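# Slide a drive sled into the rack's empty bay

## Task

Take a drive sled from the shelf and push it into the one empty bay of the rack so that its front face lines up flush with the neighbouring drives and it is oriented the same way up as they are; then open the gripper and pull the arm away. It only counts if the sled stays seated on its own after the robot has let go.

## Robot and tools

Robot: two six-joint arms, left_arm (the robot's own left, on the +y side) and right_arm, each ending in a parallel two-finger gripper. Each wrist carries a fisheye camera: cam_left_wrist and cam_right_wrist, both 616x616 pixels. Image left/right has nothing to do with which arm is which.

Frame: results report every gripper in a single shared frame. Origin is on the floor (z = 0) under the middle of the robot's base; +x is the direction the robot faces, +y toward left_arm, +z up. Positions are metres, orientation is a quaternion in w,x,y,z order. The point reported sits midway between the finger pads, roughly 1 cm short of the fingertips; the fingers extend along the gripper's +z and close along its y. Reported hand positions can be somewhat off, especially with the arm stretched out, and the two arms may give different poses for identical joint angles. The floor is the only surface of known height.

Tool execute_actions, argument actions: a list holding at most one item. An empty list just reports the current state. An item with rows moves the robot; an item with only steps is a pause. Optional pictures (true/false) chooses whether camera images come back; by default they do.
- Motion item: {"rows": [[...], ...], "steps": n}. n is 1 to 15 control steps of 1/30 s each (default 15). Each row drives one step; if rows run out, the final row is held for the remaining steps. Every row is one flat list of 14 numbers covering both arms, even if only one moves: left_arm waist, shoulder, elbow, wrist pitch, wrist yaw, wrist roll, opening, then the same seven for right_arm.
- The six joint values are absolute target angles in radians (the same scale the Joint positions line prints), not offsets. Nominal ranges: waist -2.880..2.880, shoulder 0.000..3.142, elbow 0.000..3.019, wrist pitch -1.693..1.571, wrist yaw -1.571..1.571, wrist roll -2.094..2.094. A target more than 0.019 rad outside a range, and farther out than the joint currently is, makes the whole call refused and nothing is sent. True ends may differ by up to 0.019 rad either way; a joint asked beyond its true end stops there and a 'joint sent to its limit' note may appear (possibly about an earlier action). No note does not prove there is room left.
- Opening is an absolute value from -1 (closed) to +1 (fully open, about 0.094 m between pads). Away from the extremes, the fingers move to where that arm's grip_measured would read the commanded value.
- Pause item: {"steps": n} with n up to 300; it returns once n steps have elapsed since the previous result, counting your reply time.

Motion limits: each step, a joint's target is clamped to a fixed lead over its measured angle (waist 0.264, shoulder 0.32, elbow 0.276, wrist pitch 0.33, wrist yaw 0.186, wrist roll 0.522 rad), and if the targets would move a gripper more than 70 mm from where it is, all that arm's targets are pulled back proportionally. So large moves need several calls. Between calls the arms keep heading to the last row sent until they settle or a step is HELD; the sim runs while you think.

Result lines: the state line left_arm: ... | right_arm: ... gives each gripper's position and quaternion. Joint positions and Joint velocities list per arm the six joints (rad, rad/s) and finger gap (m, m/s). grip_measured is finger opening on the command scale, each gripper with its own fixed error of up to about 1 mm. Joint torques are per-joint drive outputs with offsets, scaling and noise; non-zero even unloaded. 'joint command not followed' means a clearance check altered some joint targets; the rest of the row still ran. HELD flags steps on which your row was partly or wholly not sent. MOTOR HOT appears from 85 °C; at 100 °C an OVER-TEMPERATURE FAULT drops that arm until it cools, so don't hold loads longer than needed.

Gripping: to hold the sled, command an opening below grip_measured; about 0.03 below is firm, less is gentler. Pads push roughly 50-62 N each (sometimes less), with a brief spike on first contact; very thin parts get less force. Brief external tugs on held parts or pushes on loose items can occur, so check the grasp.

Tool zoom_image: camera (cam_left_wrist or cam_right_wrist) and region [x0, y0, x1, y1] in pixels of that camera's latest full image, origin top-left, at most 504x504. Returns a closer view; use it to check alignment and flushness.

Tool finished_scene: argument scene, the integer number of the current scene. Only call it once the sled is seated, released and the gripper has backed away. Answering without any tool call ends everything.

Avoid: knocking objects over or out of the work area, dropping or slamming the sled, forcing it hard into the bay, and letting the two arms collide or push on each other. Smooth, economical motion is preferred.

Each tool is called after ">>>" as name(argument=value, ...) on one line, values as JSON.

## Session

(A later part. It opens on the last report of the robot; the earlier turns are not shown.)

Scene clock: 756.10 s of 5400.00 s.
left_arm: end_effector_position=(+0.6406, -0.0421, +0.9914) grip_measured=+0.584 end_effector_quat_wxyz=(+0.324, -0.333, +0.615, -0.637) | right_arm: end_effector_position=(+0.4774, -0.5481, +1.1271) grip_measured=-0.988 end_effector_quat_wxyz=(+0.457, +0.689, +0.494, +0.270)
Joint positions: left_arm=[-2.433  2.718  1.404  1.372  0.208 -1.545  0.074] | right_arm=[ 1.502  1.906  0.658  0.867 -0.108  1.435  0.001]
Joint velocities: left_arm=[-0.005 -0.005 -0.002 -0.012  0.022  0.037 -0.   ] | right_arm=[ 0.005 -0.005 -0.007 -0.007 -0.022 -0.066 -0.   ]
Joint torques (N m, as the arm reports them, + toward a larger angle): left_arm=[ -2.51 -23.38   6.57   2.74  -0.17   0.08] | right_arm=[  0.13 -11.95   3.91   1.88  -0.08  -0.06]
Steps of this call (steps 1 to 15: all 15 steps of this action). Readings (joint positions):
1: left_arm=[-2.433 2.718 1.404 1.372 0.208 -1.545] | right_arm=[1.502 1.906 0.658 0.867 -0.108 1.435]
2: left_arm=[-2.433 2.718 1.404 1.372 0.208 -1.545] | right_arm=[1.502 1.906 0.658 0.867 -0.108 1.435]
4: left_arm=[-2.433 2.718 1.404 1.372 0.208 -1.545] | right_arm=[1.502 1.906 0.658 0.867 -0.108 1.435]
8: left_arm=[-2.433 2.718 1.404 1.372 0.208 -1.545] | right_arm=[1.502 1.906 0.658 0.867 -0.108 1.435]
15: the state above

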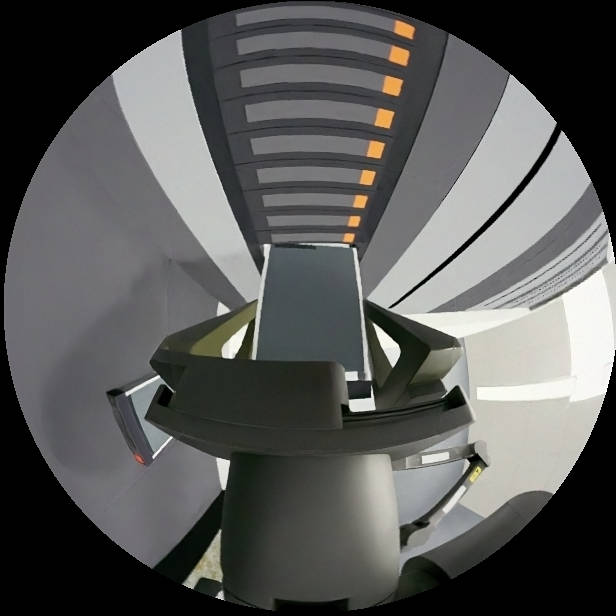

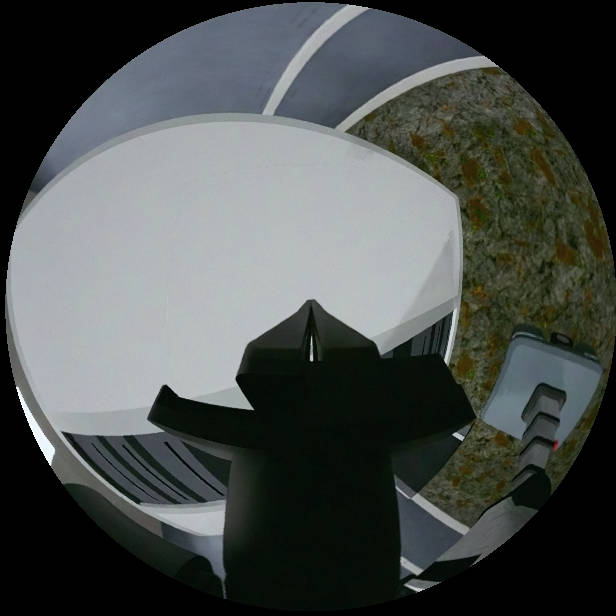

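>>> execute_actions(actions=[{"rows":[[-2.433,2.70,1.385,1.35,0.208,-1.59,0.54,1.5,1.9,0.66,0.87,-0.109,1.435,-1]],"steps":15}])

>>> zoom_image(camera="cam_left_wrist", region=[230,150,400,320])

Scene clock: 763.40 s of 5400.00 s.
left_arm: end_effector_position=(+0.6338, -0.0398, +0.9821) grip_measured=+0.584 end_effector_quat_wxyz=(+0.306, -0.350, +0.619, -0.632) | right_arm: end_effector_position=(+0.4774, -0.5481, +1.1271) grip_measured=-0.988 end_effector_quat_wxyz=(+0.457, +0.689, +0.494, +0.270)
Joint positions: left_arm=[-2.433  2.717  1.384  1.356  0.208 -1.576  0.074] | right_arm=[ 1.502  1.906  0.658  0.867 -0.108  1.435  0.001]
Joint velocities: left_arm=[-0.005 -0.005 -0.007 -0.007 -0.037 -0.007 -0.001] | right_arm=[ 0.005 -0.005 -0.002  0.007  0.007 -0.022 -0.001]
Joint torques (N m, as the arm reports them, + toward a larger angle): left_arm=[ -0.93 -22.15   2.87   1.85  -0.02  -0.09] | right_arm=[  0.19 -11.83   3.96   1.86  -0.08  -0.08]
Steps of this call (steps 1 to 15: the robot went on to your last target; steps 16 to 90: nothing new was sent; then 3.80 s passed at rest; steps 91 to 105: all 15 steps of this action). Readings (joint positions):
91: left_arm=[-2.433 2.718 1.400 1.370 0.208 -1.548] | right_arm=[1.502 1.906 0.658 0.867 -0.108 1.435]
92: left_arm=[-2.433 2.717 1.396 1.367 0.208 -1.554] | right_arm=[1.502 1.906 0.658 0.867 -0.108 1.435]
94: left_arm=[-2.433 2.717 1.389 1.360 0.208 -1.562] | right_arm=[1.502 1.906 0.658 0.867 -0.108 1.435]
98: left_arm=[-2.433 2.717 1.384 1.356 0.208 -1.571] | right_arm=[1.502 1.906 0.658 0.867 -0.108 1.435]
105: the state above

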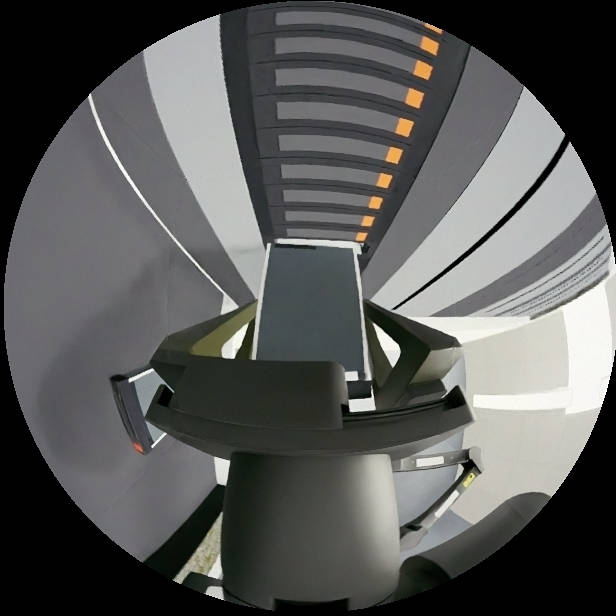

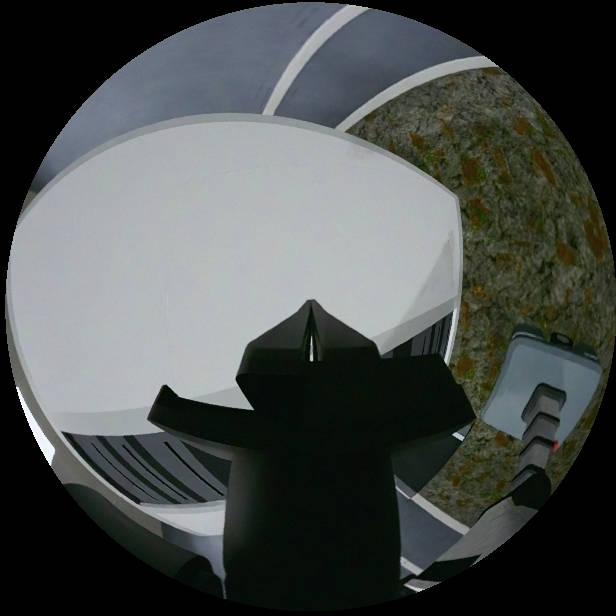

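Region (230, 150, 400, 320) of cam_left_wrist's 616x616 image, scaled by 2.965, with more detail than that image has.

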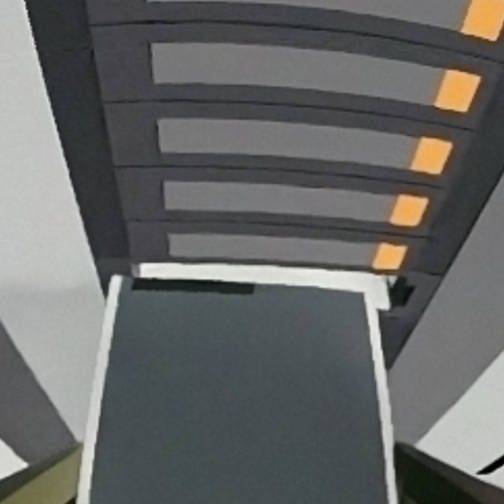

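>>> execute_actions(actions=[{"rows":[[-2.433,2.70,1.385,1.385,0.208,-1.50,0.54,1.5,1.9,0.66,0.87,-0.109,1.435,-1]],"steps":15}])

>>> execute_actions(actions=[{"rows":[[-2.433,2.70,1.43,1.375,0.208,-1.50,0.54,1.5,1.9,0.66,0.87,-0.109,1.435,-1]],"steps":15}])

>>> zoom_image(camera="cam_left_wrist", region=[230,150,400,320])

Scene clock: 779.07 s of 5400.00 s.
left_arm: end_effector_position=(+0.6338, -0.0398, +0.9821) grip_measured=+0.584 end_effector_quat_wxyz=(+0.325, -0.331, +0.629, -0.623) | right_arm: end_effector_position=(+0.4774, -0.5481, +1.1271) grip_measured=-0.988 end_effector_quat_wxyz=(+0.457, +0.689, +0.494, +0.270)
Joint positions: left_arm=[-2.433  2.717  1.384  1.356  0.208 -1.516  0.074] | right_arm=[ 1.502  1.906  0.658  0.867 -0.108  1.435  0.001]
Joint velocities: left_arm=[-0.005 -0.015 -0.002 -0.007  0.022 -0.007 -0.   ] | right_arm=[-0.015 -0.005 -0.002  0.002 -0.051 -0.051  0.   ]
Joint torques (N m, as the arm reports them, + toward a larger angle): left_arm=[ -1.39 -21.94   2.9    3.43  -0.01   0.21] | right_arm=[  0.24 -11.72   3.87   1.94  -0.07  -0.07]
Steps of this call (steps 1 to 15: the robot went on to your last target; steps 16 to 90: nothing new was sent; then 12.17 s passed at rest; steps 91 to 105: all 15 steps of this action). Readings (joint positions):
91: left_arm=[-2.433 2.717 1.384 1.356 0.208 -1.567] | right_arm=[1.502 1.906 0.658 0.867 -0.108 1.435]
92: left_arm=[-2.433 2.717 1.384 1.356 0.208 -1.556] | right_arm=[1.502 1.906 0.658 0.867 -0.108 1.435]
94: left_arm=[-2.433 2.717 1.384 1.356 0.208 -1.541] | right_arm=[1.502 1.906 0.658 0.867 -0.108 1.435]
98: left_arm=[-2.433 2.717 1.384 1.356 0.208 -1.525] | right_arm=[1.502 1.906 0.658 0.867 -0.108 1.435]
105: the state above

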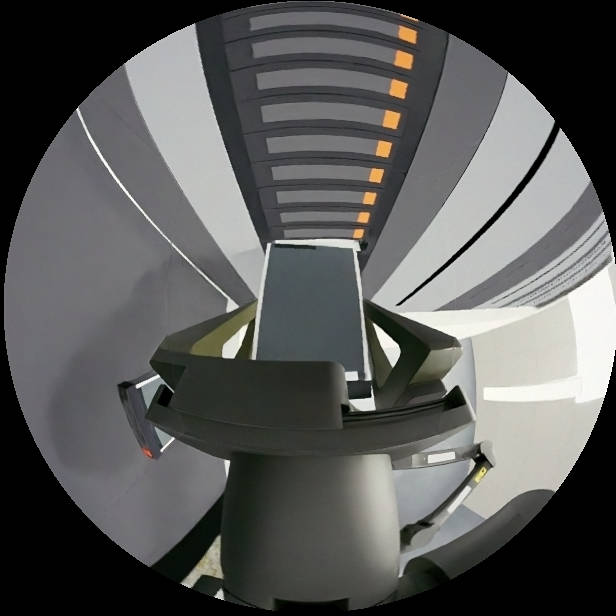

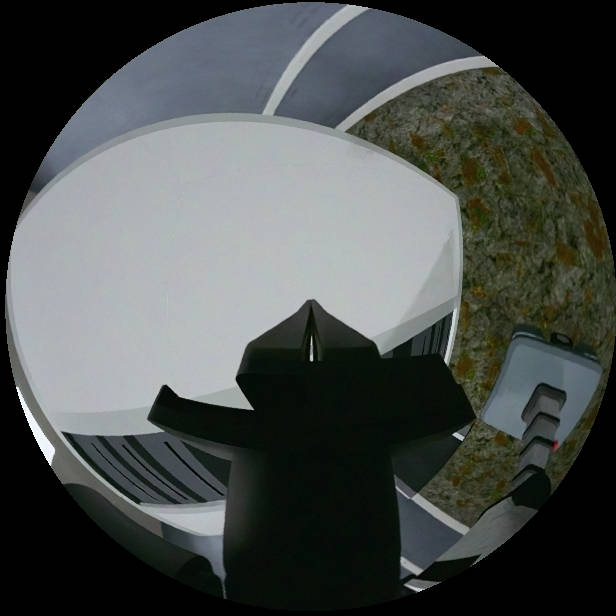

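Scene clock: 779.57 s of 5400.00 s.
left_arm: end_effector_position=(+0.6362, -0.0408, +0.9842) grip_measured=+0.584 end_effector_quat_wxyz=(+0.327, -0.329, +0.628, -0.625) | right_arm: end_effector_position=(+0.4774, -0.5481, +1.1271) grip_measured=-0.988 end_effector_quat_wxyz=(+0.457, +0.689, +0.494, +0.270)
Joint positions: left_arm=[-2.433  2.717  1.391  1.356  0.209 -1.515  0.074] | right_arm=[ 1.502  1.906  0.658  0.867 -0.108  1.435  0.001]
Joint velocities: left_arm=[-0.005 -0.005 -0.007  0.007 -0.037 -0.022 -0.001] | right_arm=[ 0.015 -0.015 -0.002 -0.002 -0.007 -0.051  0.   ]
Joint torques (N m, as the arm reports them, + toward a larger angle): left_arm=[ -1.34 -21.96   5.38   3.03  -0.02   0.24] | right_arm=[  0.32 -11.9    3.97   1.93  -0.07  -0.06]
Steps of this call (steps 1 to 15: all 15 steps of this action). Readings (joint positions):
1: left_arm=[-2.433 2.717 1.385 1.356 0.208 -1.516] | right_arm=[1.502 1.906 0.658 0.867 -0.108 1.435]
2: left_arm=[-2.433 2.717 1.387 1.356 0.208 -1.515] | right_arm=[1.502 1.906 0.658 0.867 -0.108 1.435]
4: left_arm=[-2.433 2.717 1.391 1.356 0.208 -1.515] | right_arm=[1.502 1.906 0.658 0.867 -0.108 1.435]
8: left_arm=[-2.433 2.717 1.391 1.356 0.209 -1.515] | right_arm=[1.502 1.906 0.658 0.867 -0.108 1.435]
15: the state above

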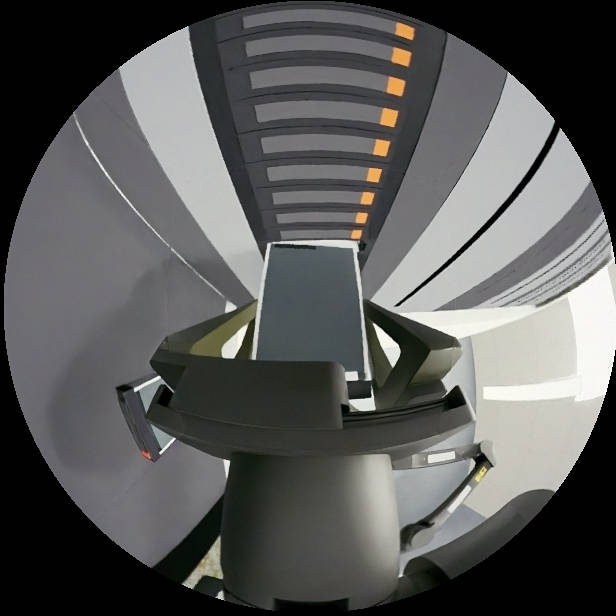

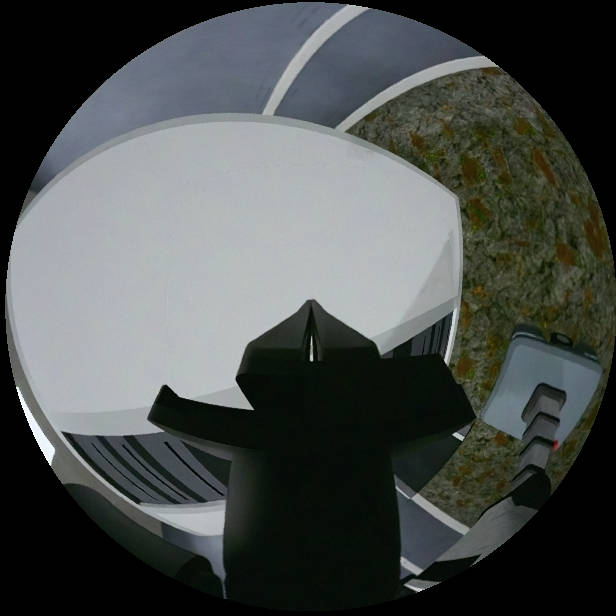

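Region (230, 150, 400, 320) of cam_left_wrist's 616x616 image, scaled by 2.965, with more detail than that image has.

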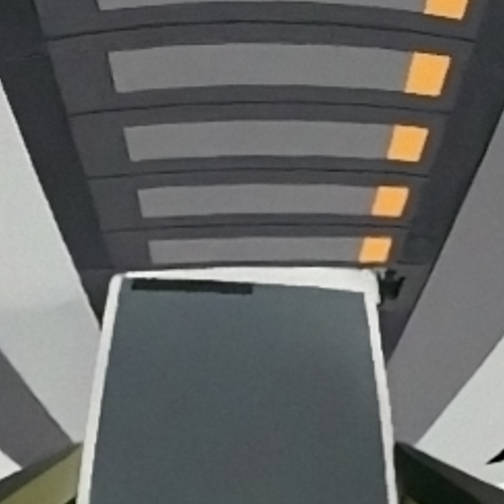

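>>> execute_actions(actions=[{"rows":[[-2.418,2.70,1.385,1.40,0.208,-1.555,0.54,1.5,1.9,0.66,0.87,-0.109,1.435,-1]],"steps":15}])

>>> zoom_image(camera="cam_left_wrist", region=[230,150,400,320])

Scene clock: 792.53 s of 5400.00 s.
left_arm: end_effector_position=(+0.6360, -0.0373, +0.9859) grip_measured=+0.584 end_effector_quat_wxyz=(+0.322, -0.337, +0.620, -0.631) | right_arm: end_effector_position=(+0.4774, -0.5481, +1.1271) grip_measured=-0.988 end_effector_quat_wxyz=(+0.457, +0.689, +0.494, +0.270)
Joint positions: left_arm=[-2.428  2.717  1.386  1.37   0.209 -1.542  0.074] | right_arm=[ 1.502  1.906  0.658  0.867 -0.108  1.435  0.001]
Joint velocities: left_arm=[-0.015  0.005 -0.007 -0.012 -0.007 -0.007 -0.   ] | right_arm=[ 0.005 -0.015 -0.007 -0.017 -0.051  0.051 -0.   ]
Joint torques (N m, as the arm reports them, + toward a larger angle): left_arm=[ -0.47 -22.1    2.77   3.47  -0.05  -0.06] | right_arm=[  0.2  -11.93   3.97   1.93  -0.07  -0.07]
Steps of this call (steps 1 to 15: the robot went on to your last target; steps 16 to 90: nothing new was sent; then 9.47 s passed at rest; steps 91 to 105: all 15 steps of this action). Readings (joint positions):
91: left_arm=[-2.433 2.717 1.389 1.358 0.209 -1.520] | right_arm=[1.502 1.906 0.658 0.867 -0.108 1.435]
92: left_arm=[-2.432 2.717 1.388 1.363 0.209 -1.524] | right_arm=[1.502 1.906 0.658 0.867 -0.108 1.435]
94: left_arm=[-2.431 2.717 1.386 1.368 0.209 -1.531] | right_arm=[1.502 1.906 0.658 0.867 -0.108 1.435]
98: left_arm=[-2.428 2.717 1.386 1.370 0.209 -1.538] | right_arm=[1.502 1.906 0.658 0.867 -0.108 1.435]
105: the state above

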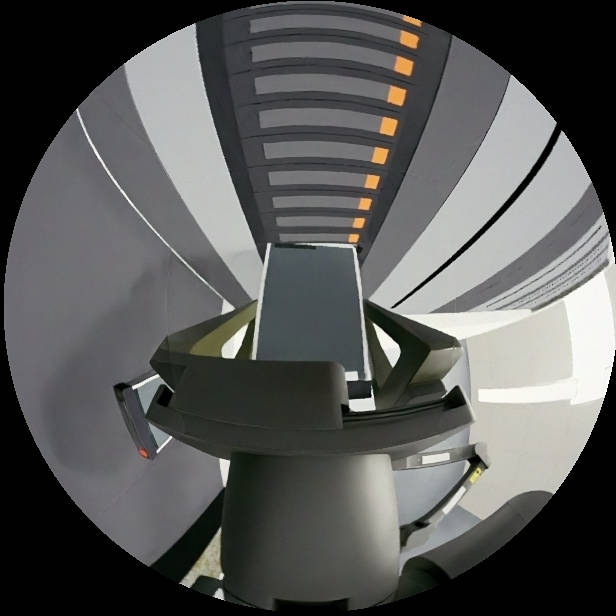

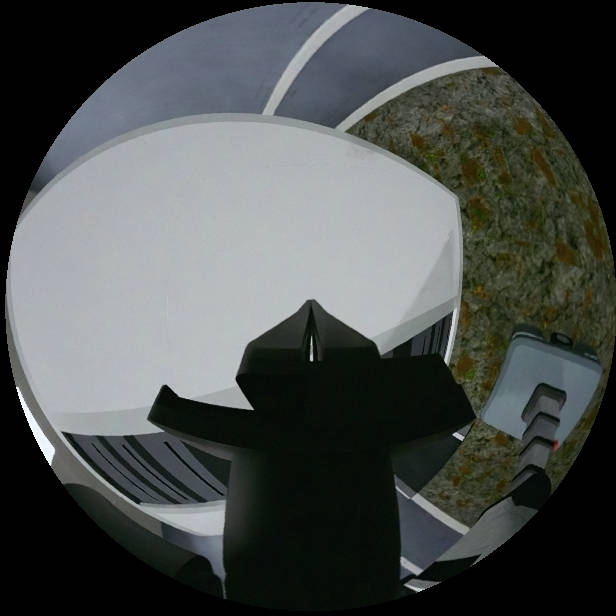

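Region (230, 150, 400, 320) of cam_left_wrist's 616x616 image, scaled by 2.965, with more detail than that image has.

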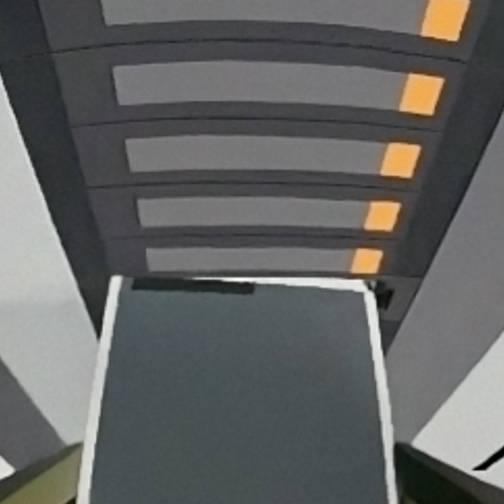

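>>> execute_actions(actions=[{"rows":[[-2.428,2.655,1.375,1.30,0.209,-1.545,0.54,1.5,1.9,0.66,0.87,-0.109,1.435,-1]],"steps":15}])

>>> zoom_image(camera="cam_left_wrist", region=[230,150,400,320])

Scene clock: 799.27 s of 5400.00 s.
left_arm: end_effector_position=(+0.6374, -0.0382, +0.9834) grip_measured=+0.584 end_effector_quat_wxyz=(+0.309, -0.348, +0.635, -0.617) | right_arm: end_effector_position=(+0.4774, -0.5481, +1.1271) grip_measured=-0.988 end_effector_quat_wxyz=(+0.457, +0.689, +0.494, +0.270)
Joint positions: left_arm=[-2.428  2.692  1.372  1.306  0.21  -1.542  0.074] | right_arm=[ 1.502  1.906  0.658  0.867 -0.108  1.435  0.001]
Joint velocities: left_arm=[-0.015 -0.005  0.012  0.007  0.037  0.022 -0.001] | right_arm=[-0.015 -0.005 -0.027 -0.017  0.022  0.051 -0.   ]
Joint torques (N m, as the arm reports them, + toward a larger angle): left_arm=[ -1.21 -23.83   3.08   1.86  -0.03   0.04] | right_arm=[  0.17 -11.82   3.92   1.9   -0.07  -0.06]
Steps of this call (steps 1 to 15: the robot went on to your last target; steps 16 to 90: nothing new was sent; then 3.23 s passed at rest; steps 91 to 105: all 15 steps of this action). Readings (joint positions):
91: left_arm=[-2.428 2.714 1.384 1.357 0.209 -1.542] | right_arm=[1.502 1.906 0.658 0.867 -0.108 1.435]
92: left_arm=[-2.428 2.709 1.380 1.336 0.209 -1.542] | right_arm=[1.502 1.906 0.658 0.867 -0.108 1.435]
94: left_arm=[-2.428 2.701 1.375 1.315 0.209 -1.542] | right_arm=[1.502 1.906 0.658 0.867 -0.108 1.435]
98: left_arm=[-2.428 2.693 1.373 1.306 0.209 -1.542] | right_arm=[1.502 1.906 0.658 0.867 -0.108 1.435]
105: the state above

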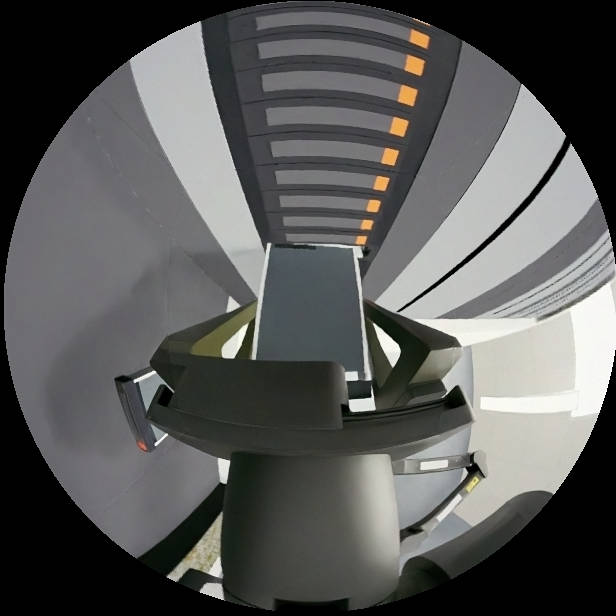

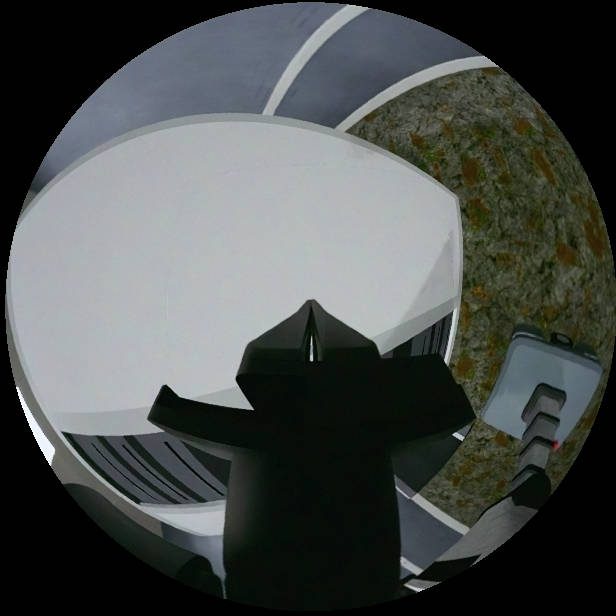

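Region (230, 150, 400, 320) of cam_left_wrist's 616x616 image, scaled by 2.965, with more detail than that image has.

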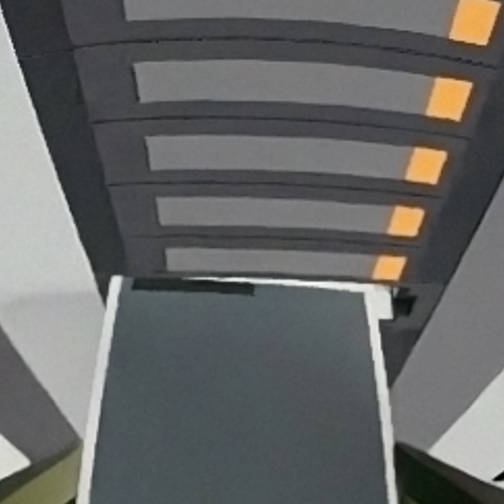

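>>> execute_actions(actions=[{"rows":[[-2.435,2.625,1.355,1.285,0.209,-1.545,0.54,1.5,1.9,0.66,0.87,-0.109,1.435,-1]],"steps":15}])

>>> zoom_image(camera="cam_left_wrist", region=[230,150,400,320])

Scene clock: 808.20 s of 5400.00 s.
left_arm: end_effector_position=(+0.6375, -0.0384, +0.9937) grip_measured=+0.584 end_effector_quat_wxyz=(+0.307, -0.349, +0.637, -0.615) | right_arm: end_effector_position=(+0.4774, -0.5481, +1.1271) grip_measured=-0.988 end_effector_quat_wxyz=(+0.457, +0.689, +0.494, +0.270)
Joint positions: left_arm=[-2.429  2.662  1.35   1.291  0.211 -1.542  0.074] | right_arm=[ 1.502  1.906  0.658  0.867 -0.108  1.435  0.001]
Joint velocities: left_arm=[ 0.005 -0.005  0.007  0.002 -0.022  0.007 -0.002] | right_arm=[ 0.005 -0.015 -0.017  0.017 -0.037  0.037 -0.001]
Joint torques (N m, as the arm reports them, + toward a larger angle): left_arm=[ -1.77 -23.77   3.32   1.86  -0.09   0.04] | right_arm=[  0.22 -11.75   3.95   1.88  -0.07  -0.06]
Steps of this call (steps 1 to 15: the robot went on to your last target; steps 16 to 90: nothing new was sent; then 5.43 s passed at rest; steps 91 to 105: all 15 steps of this action). Readings (joint positions):
91: left_arm=[-2.428 2.690 1.369 1.302 0.210 -1.542] | right_arm=[1.502 1.906 0.658 0.867 -0.108 1.435]
92: left_arm=[-2.428 2.685 1.363 1.297 0.210 -1.542] | right_arm=[1.502 1.906 0.658 0.867 -0.108 1.435]
94: left_arm=[-2.428 2.675 1.354 1.293 0.210 -1.542] | right_arm=[1.502 1.906 0.658 0.867 -0.108 1.435]
98: left_arm=[-2.429 2.662 1.351 1.291 0.211 -1.542] | right_arm=[1.502 1.906 0.658 0.867 -0.108 1.435]
105: the state above

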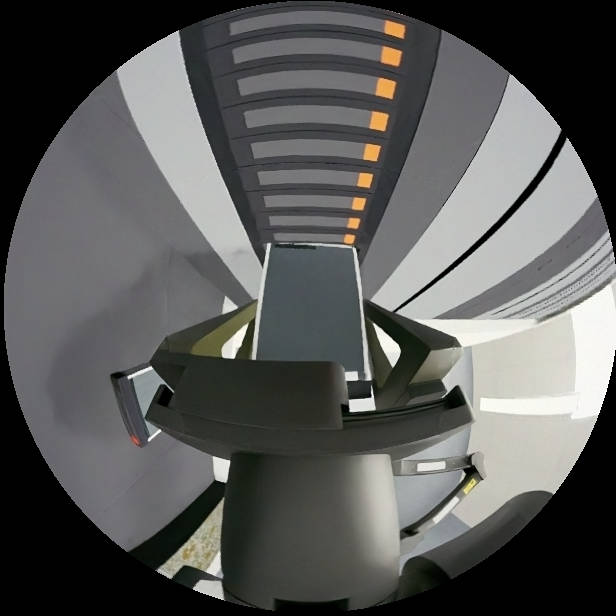

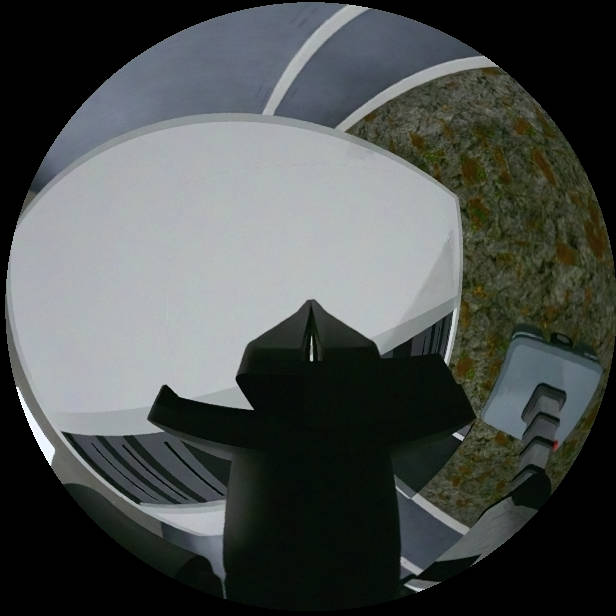

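Region (230, 150, 400, 320) of cam_left_wrist's 616x616 image, scaled by 2.965, with more detail than that image has.

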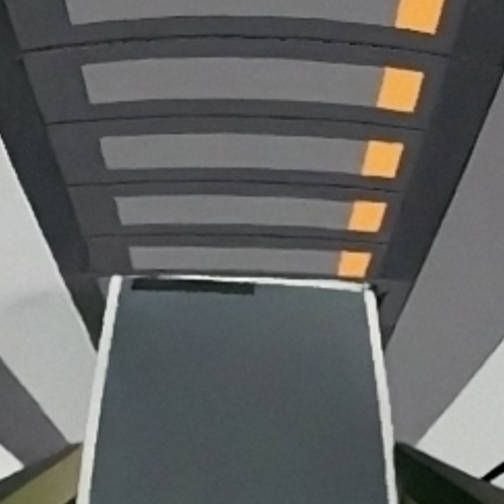

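>>> execute_actions(actions=[{"rows":[[-2.435,2.67,1.42,1.27,0.215,-1.545,0.54,1.5,1.9,0.66,0.87,-0.109,1.435,-1]],"steps":15}])

>>> zoom_image(camera="cam_left_wrist", region=[230,150,400,320])

Scene clock: 813.83 s of 5400.00 s.
left_arm: end_effector_position=(+0.6377, -0.0421, +0.9888) grip_measured=+0.584 end_effector_quat_wxyz=(+0.303, -0.346, +0.639, -0.616) | right_arm: end_effector_position=(+0.4774, -0.5481, +1.1271) grip_measured=-0.988 end_effector_quat_wxyz=(+0.457, +0.689, +0.494, +0.270)
Joint positions: left_arm=[-2.432  2.675  1.365  1.286  0.219 -1.542  0.074] | right_arm=[ 1.502  1.906  0.658  0.867 -0.108  1.435  0.001]
Joint velocities: left_arm=[-0.015 -0.015  0.002  0.002  0.037  0.007 -0.   ] | right_arm=[-0.024 -0.015  0.012  0.022  0.037  0.037 -0.001]
Joint torques (N m, as the arm reports them, + toward a larger angle): left_arm=[ -1.87 -21.24   6.53   1.4   -0.2    0.04] | right_arm=[ -0.03 -11.94   3.96   1.86  -0.06  -0.05]
Steps of this call (steps 1 to 15: the robot went on to your last target; steps 16 to 90: nothing new was sent; then 2.13 s passed at rest; steps 91 to 105: all 15 steps of this action). Readings (joint positions):
91: left_arm=[-2.429 2.663 1.353 1.288 0.213 -1.542] | right_arm=[1.502 1.906 0.658 0.867 -0.108 1.435]
92: left_arm=[-2.429 2.666 1.358 1.287 0.216 -1.542] | right_arm=[1.502 1.906 0.658 0.867 -0.108 1.435]
94: left_arm=[-2.429 2.669 1.360 1.287 0.218 -1.542] | right_arm=[1.502 1.906 0.658 0.867 -0.108 1.435]
98: left_arm=[-2.431 2.674 1.364 1.286 0.219 -1.542] | right_arm=[1.502 1.906 0.658 0.867 -0.108 1.435]
105: the state above

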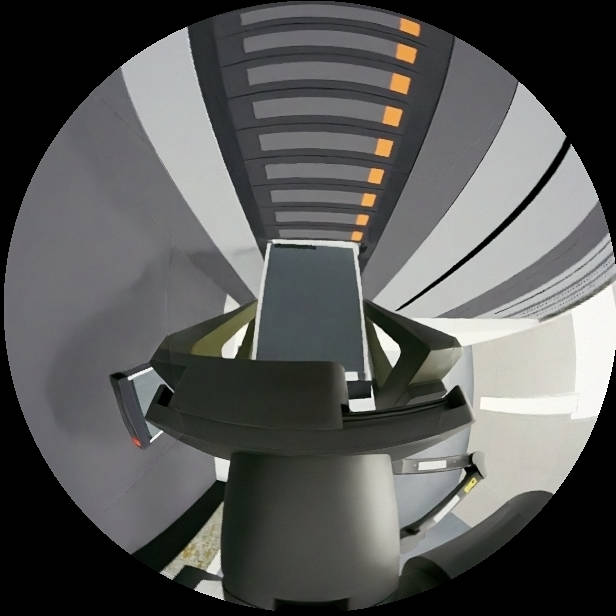

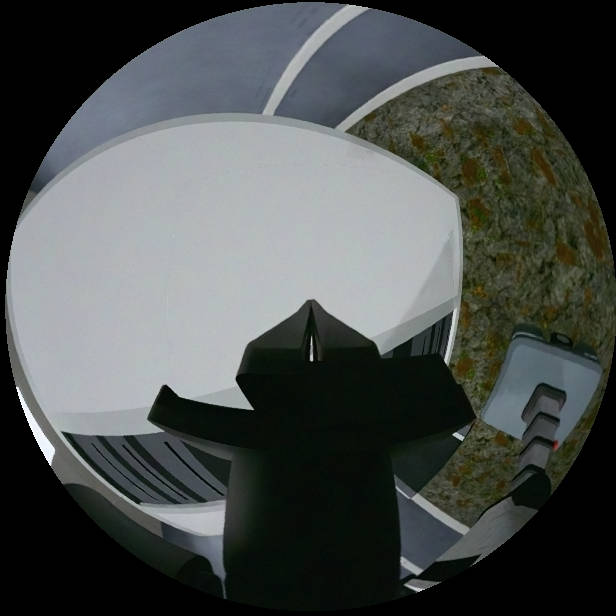

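Region (230, 150, 400, 320) of cam_left_wrist's 616x616 image, scaled by 2.965, with more detail than that image has.

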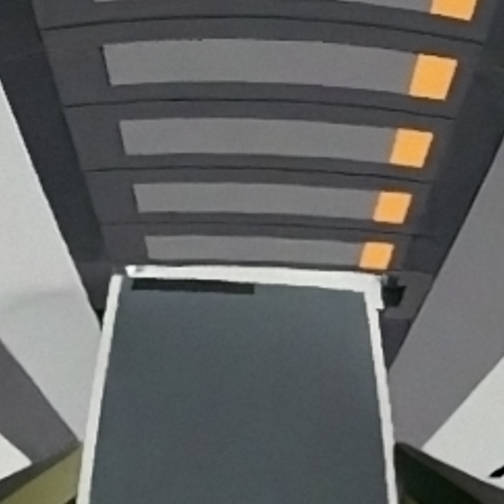

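>>> execute_actions(actions=[{"rows":[[-2.42,2.635,1.35,1.286,0.215,-1.54,0.54,1.5,1.9,0.66,0.87,-0.109,1.435,-1]],"steps":8}])

>>> execute_actions(actions=[{"rows":[[-2.423,2.65,1.42,1.275,0.215,-1.54,0.54,1.5,1.9,0.66,0.87,-0.109,1.435,-1]],"steps":15}])

>>> zoom_image(camera="cam_left_wrist", region=[230,150,400,320])

Scene clock: 820.97 s of 5400.00 s.
left_arm: end_effector_position=(+0.6339, -0.0387, +0.9862) grip_measured=+0.584 end_effector_quat_wxyz=(+0.301, -0.350, +0.642, -0.613) | right_arm: end_effector_position=(+0.4774, -0.5481, +1.1271) grip_measured=-0.988 end_effector_quat_wxyz=(+0.457, +0.689, +0.494, +0.270)
Joint positions: left_arm=[-2.429  2.671  1.35   1.286  0.218 -1.542  0.074] | right_arm=[ 1.502  1.906  0.658  0.867 -0.108  1.435  0.001]
Joint velocities: left_arm=[ 0.005 -0.005 -0.012 -0.017 -0.007 -0.051 -0.   ] | right_arm=[ 0.005 -0.005  0.012  0.012  0.022 -0.007  0.   ]
Joint torques (N m, as the arm reports them, + toward a larger angle): left_arm=[ -0.46 -23.11   2.86   2.15  -0.14   0.1 ] | right_arm=[  0.42 -11.84   4.     1.92  -0.07  -0.05]
Steps of this call (steps 1 to 15: the robot went on to your last target; steps 16 to 90: nothing new was sent; then 3.87 s passed at rest; steps 91 to 98: all 8 steps of this action). Readings (joint positions):
91: left_arm=[-2.432 2.674 1.362 1.286 0.219 -1.542] | right_arm=[1.502 1.906 0.658 0.867 -0.108 1.435]
92: left_arm=[-2.432 2.672 1.358 1.286 0.219 -1.542] | right_arm=[1.502 1.906 0.658 0.867 -0.108 1.435]
94: left_arm=[-2.431 2.671 1.352 1.286 0.218 -1.542] | right_arm=[1.502 1.906 0.658 0.867 -0.108 1.435]
98: the state above

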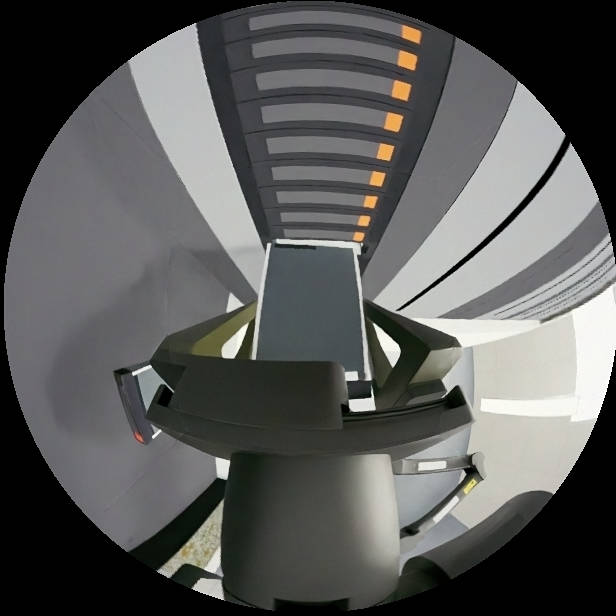

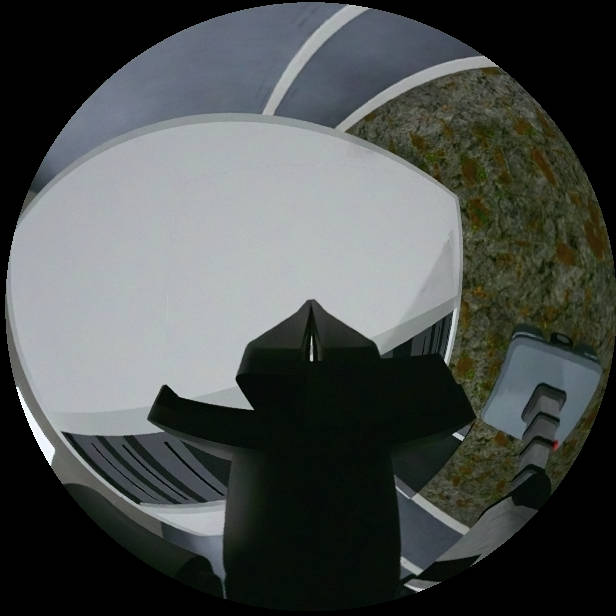

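Scene clock: 821.47 s of 5400.00 s.
left_arm: end_effector_position=(+0.6381, -0.0409, +0.9882) grip_measured=+0.584 end_effector_quat_wxyz=(+0.301, -0.348, +0.641, -0.615) | right_arm: end_effector_position=(+0.4774, -0.5481, +1.1271) grip_measured=-0.988 end_effector_quat_wxyz=(+0.457, +0.689, +0.494, +0.270)
Joint positions: left_arm=[-2.429  2.672  1.363  1.28   0.221 -1.542  0.074] | right_arm=[ 1.502  1.906  0.658  0.867 -0.108  1.435  0.001]
Joint velocities: left_arm=[ 0.005  0.005  0.002  0.002  0.007 -0.022  0.   ] | right_arm=[-0.005  0.005 -0.012 -0.002 -0.007  0.066 -0.   ]
Joint torques (N m, as the arm reports them, + toward a larger angle): left_arm=[ -0.58 -22.6    6.66   1.99  -0.28   0.09] | right_arm=[  0.21 -11.9    3.87   1.87  -0.07  -0.07]
Steps of this call (steps 1 to 15: all 15 steps of this action). Readings (joint positions):
1: left_arm=[-2.429 2.671 1.354 1.285 0.218 -1.542] | right_arm=[1.502 1.906 0.658 0.867 -0.108 1.435]
2: left_arm=[-2.429 2.672 1.360 1.282 0.218 -1.542] | right_arm=[1.502 1.906 0.658 0.867 -0.108 1.435]
4: left_arm=[-2.429 2.672 1.363 1.280 0.220 -1.542] | right_arm=[1.502 1.906 0.658 0.867 -0.108 1.435]
8: left_arm=[-2.429 2.672 1.363 1.280 0.221 -1.542] | right_arm=[1.502 1.906 0.658 0.867 -0.108 1.435]
15: the state above

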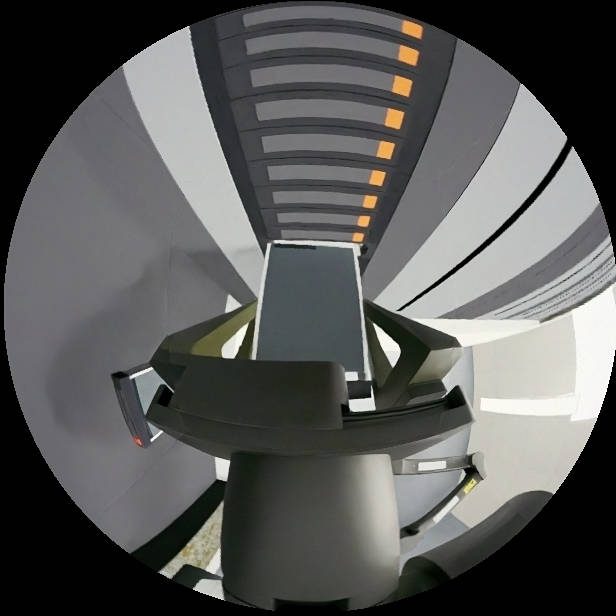

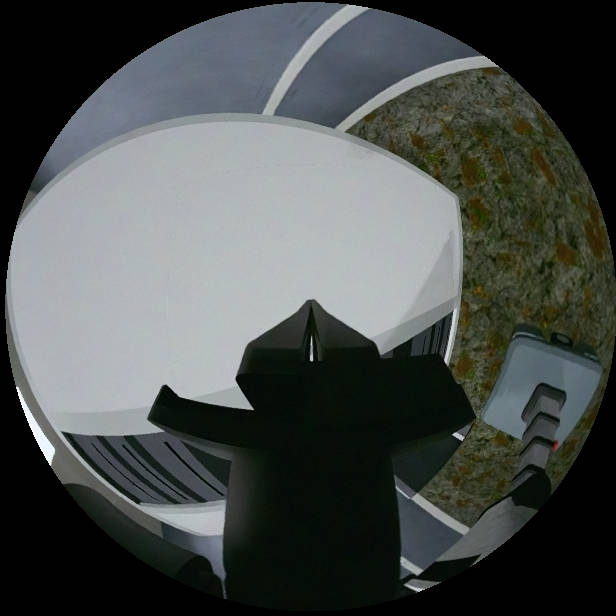

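Region (230, 150, 400, 320) of cam_left_wrist's 616x616 image, scaled by 2.965, with more detail than that image has.

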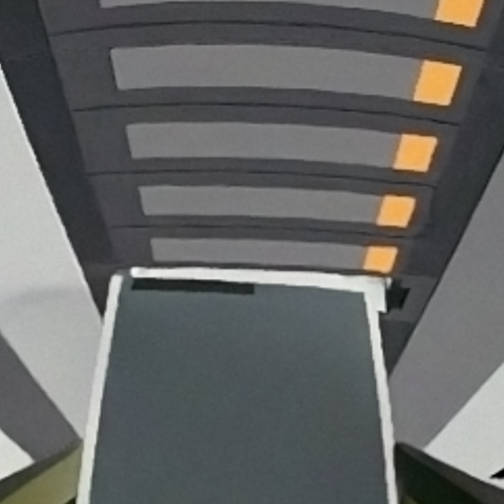

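>>> execute_actions(actions=[{"rows":[[-2.415,2.625,1.42,1.275,0.221,-1.54,0.54,1.5,1.9,0.66,0.87,-0.109,1.435,-1]],"steps":15}])

>>> zoom_image(camera="cam_left_wrist", region=[230,150,400,320])

Scene clock: 826.40 s of 5400.00 s.
left_arm: end_effector_position=(+0.6378, -0.0412, +0.9882) grip_measured=+0.584 end_effector_quat_wxyz=(+0.301, -0.347, +0.641, -0.615) | right_arm: end_effector_position=(+0.4774, -0.5481, +1.1271) grip_measured=-0.988 end_effector_quat_wxyz=(+0.457, +0.689, +0.494, +0.270)
Joint positions: left_arm=[-2.429  2.672  1.363  1.28   0.223 -1.542  0.074] | right_arm=[ 1.502  1.906  0.658  0.867 -0.108  1.435  0.001]
Joint velocities: left_arm=[-0.015  0.005 -0.017 -0.017 -0.022 -0.066 -0.   ] | right_arm=[ 0.005  0.005 -0.017 -0.022  0.022  0.051 -0.001]
Joint torques (N m, as the arm reports them, + toward a larger angle): left_arm=[  0.05 -24.58   6.64   1.92  -0.12   0.09] | right_arm=[  0.41 -11.97   3.93   1.89  -0.07  -0.07]
Steps of this call (steps 1 to 15: the robot went on to your last target; steps 16 to 90: nothing new was sent; then 1.43 s passed at rest; steps 91 to 105: all 15 steps of this action). Readings (joint positions):
91: left_arm=[-2.429 2.672 1.363 1.280 0.223 -1.542] | right_arm=[1.502 1.906 0.658 0.867 -0.108 1.435]
92: left_arm=[-2.429 2.672 1.363 1.280 0.223 -1.542] | right_arm=[1.502 1.906 0.658 0.867 -0.108 1.435]
94: left_arm=[-2.429 2.672 1.363 1.280 0.223 -1.542] | right_arm=[1.502 1.906 0.658 0.867 -0.108 1.435]
98: left_arm=[-2.429 2.672 1.363 1.280 0.223 -1.542] | right_arm=[1.502 1.906 0.658 0.867 -0.108 1.435]
105: the state above

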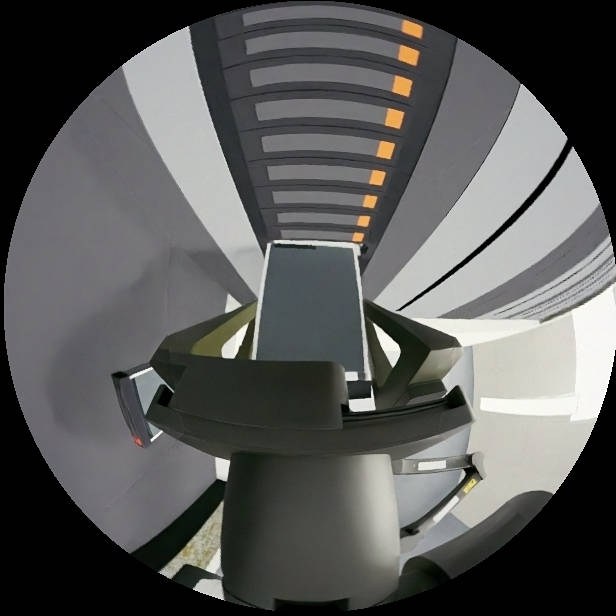

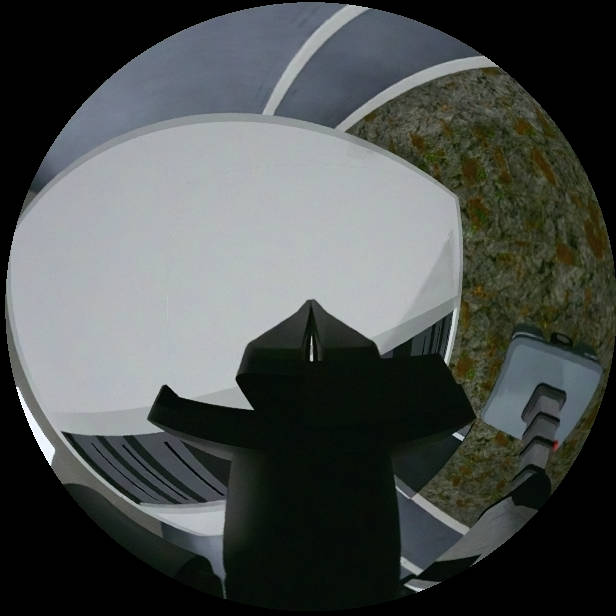

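Region (230, 150, 400, 320) of cam_left_wrist's 616x616 image, scaled by 2.965, with more detail than that image has.

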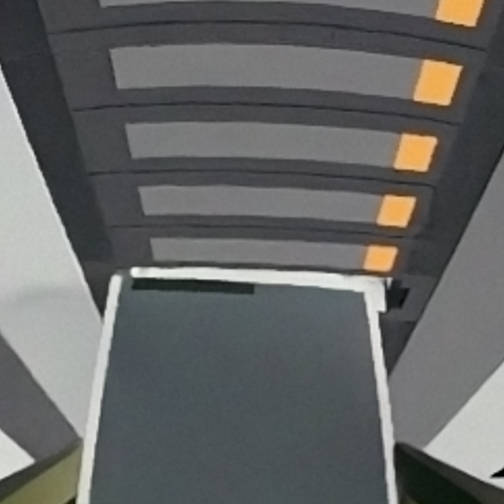

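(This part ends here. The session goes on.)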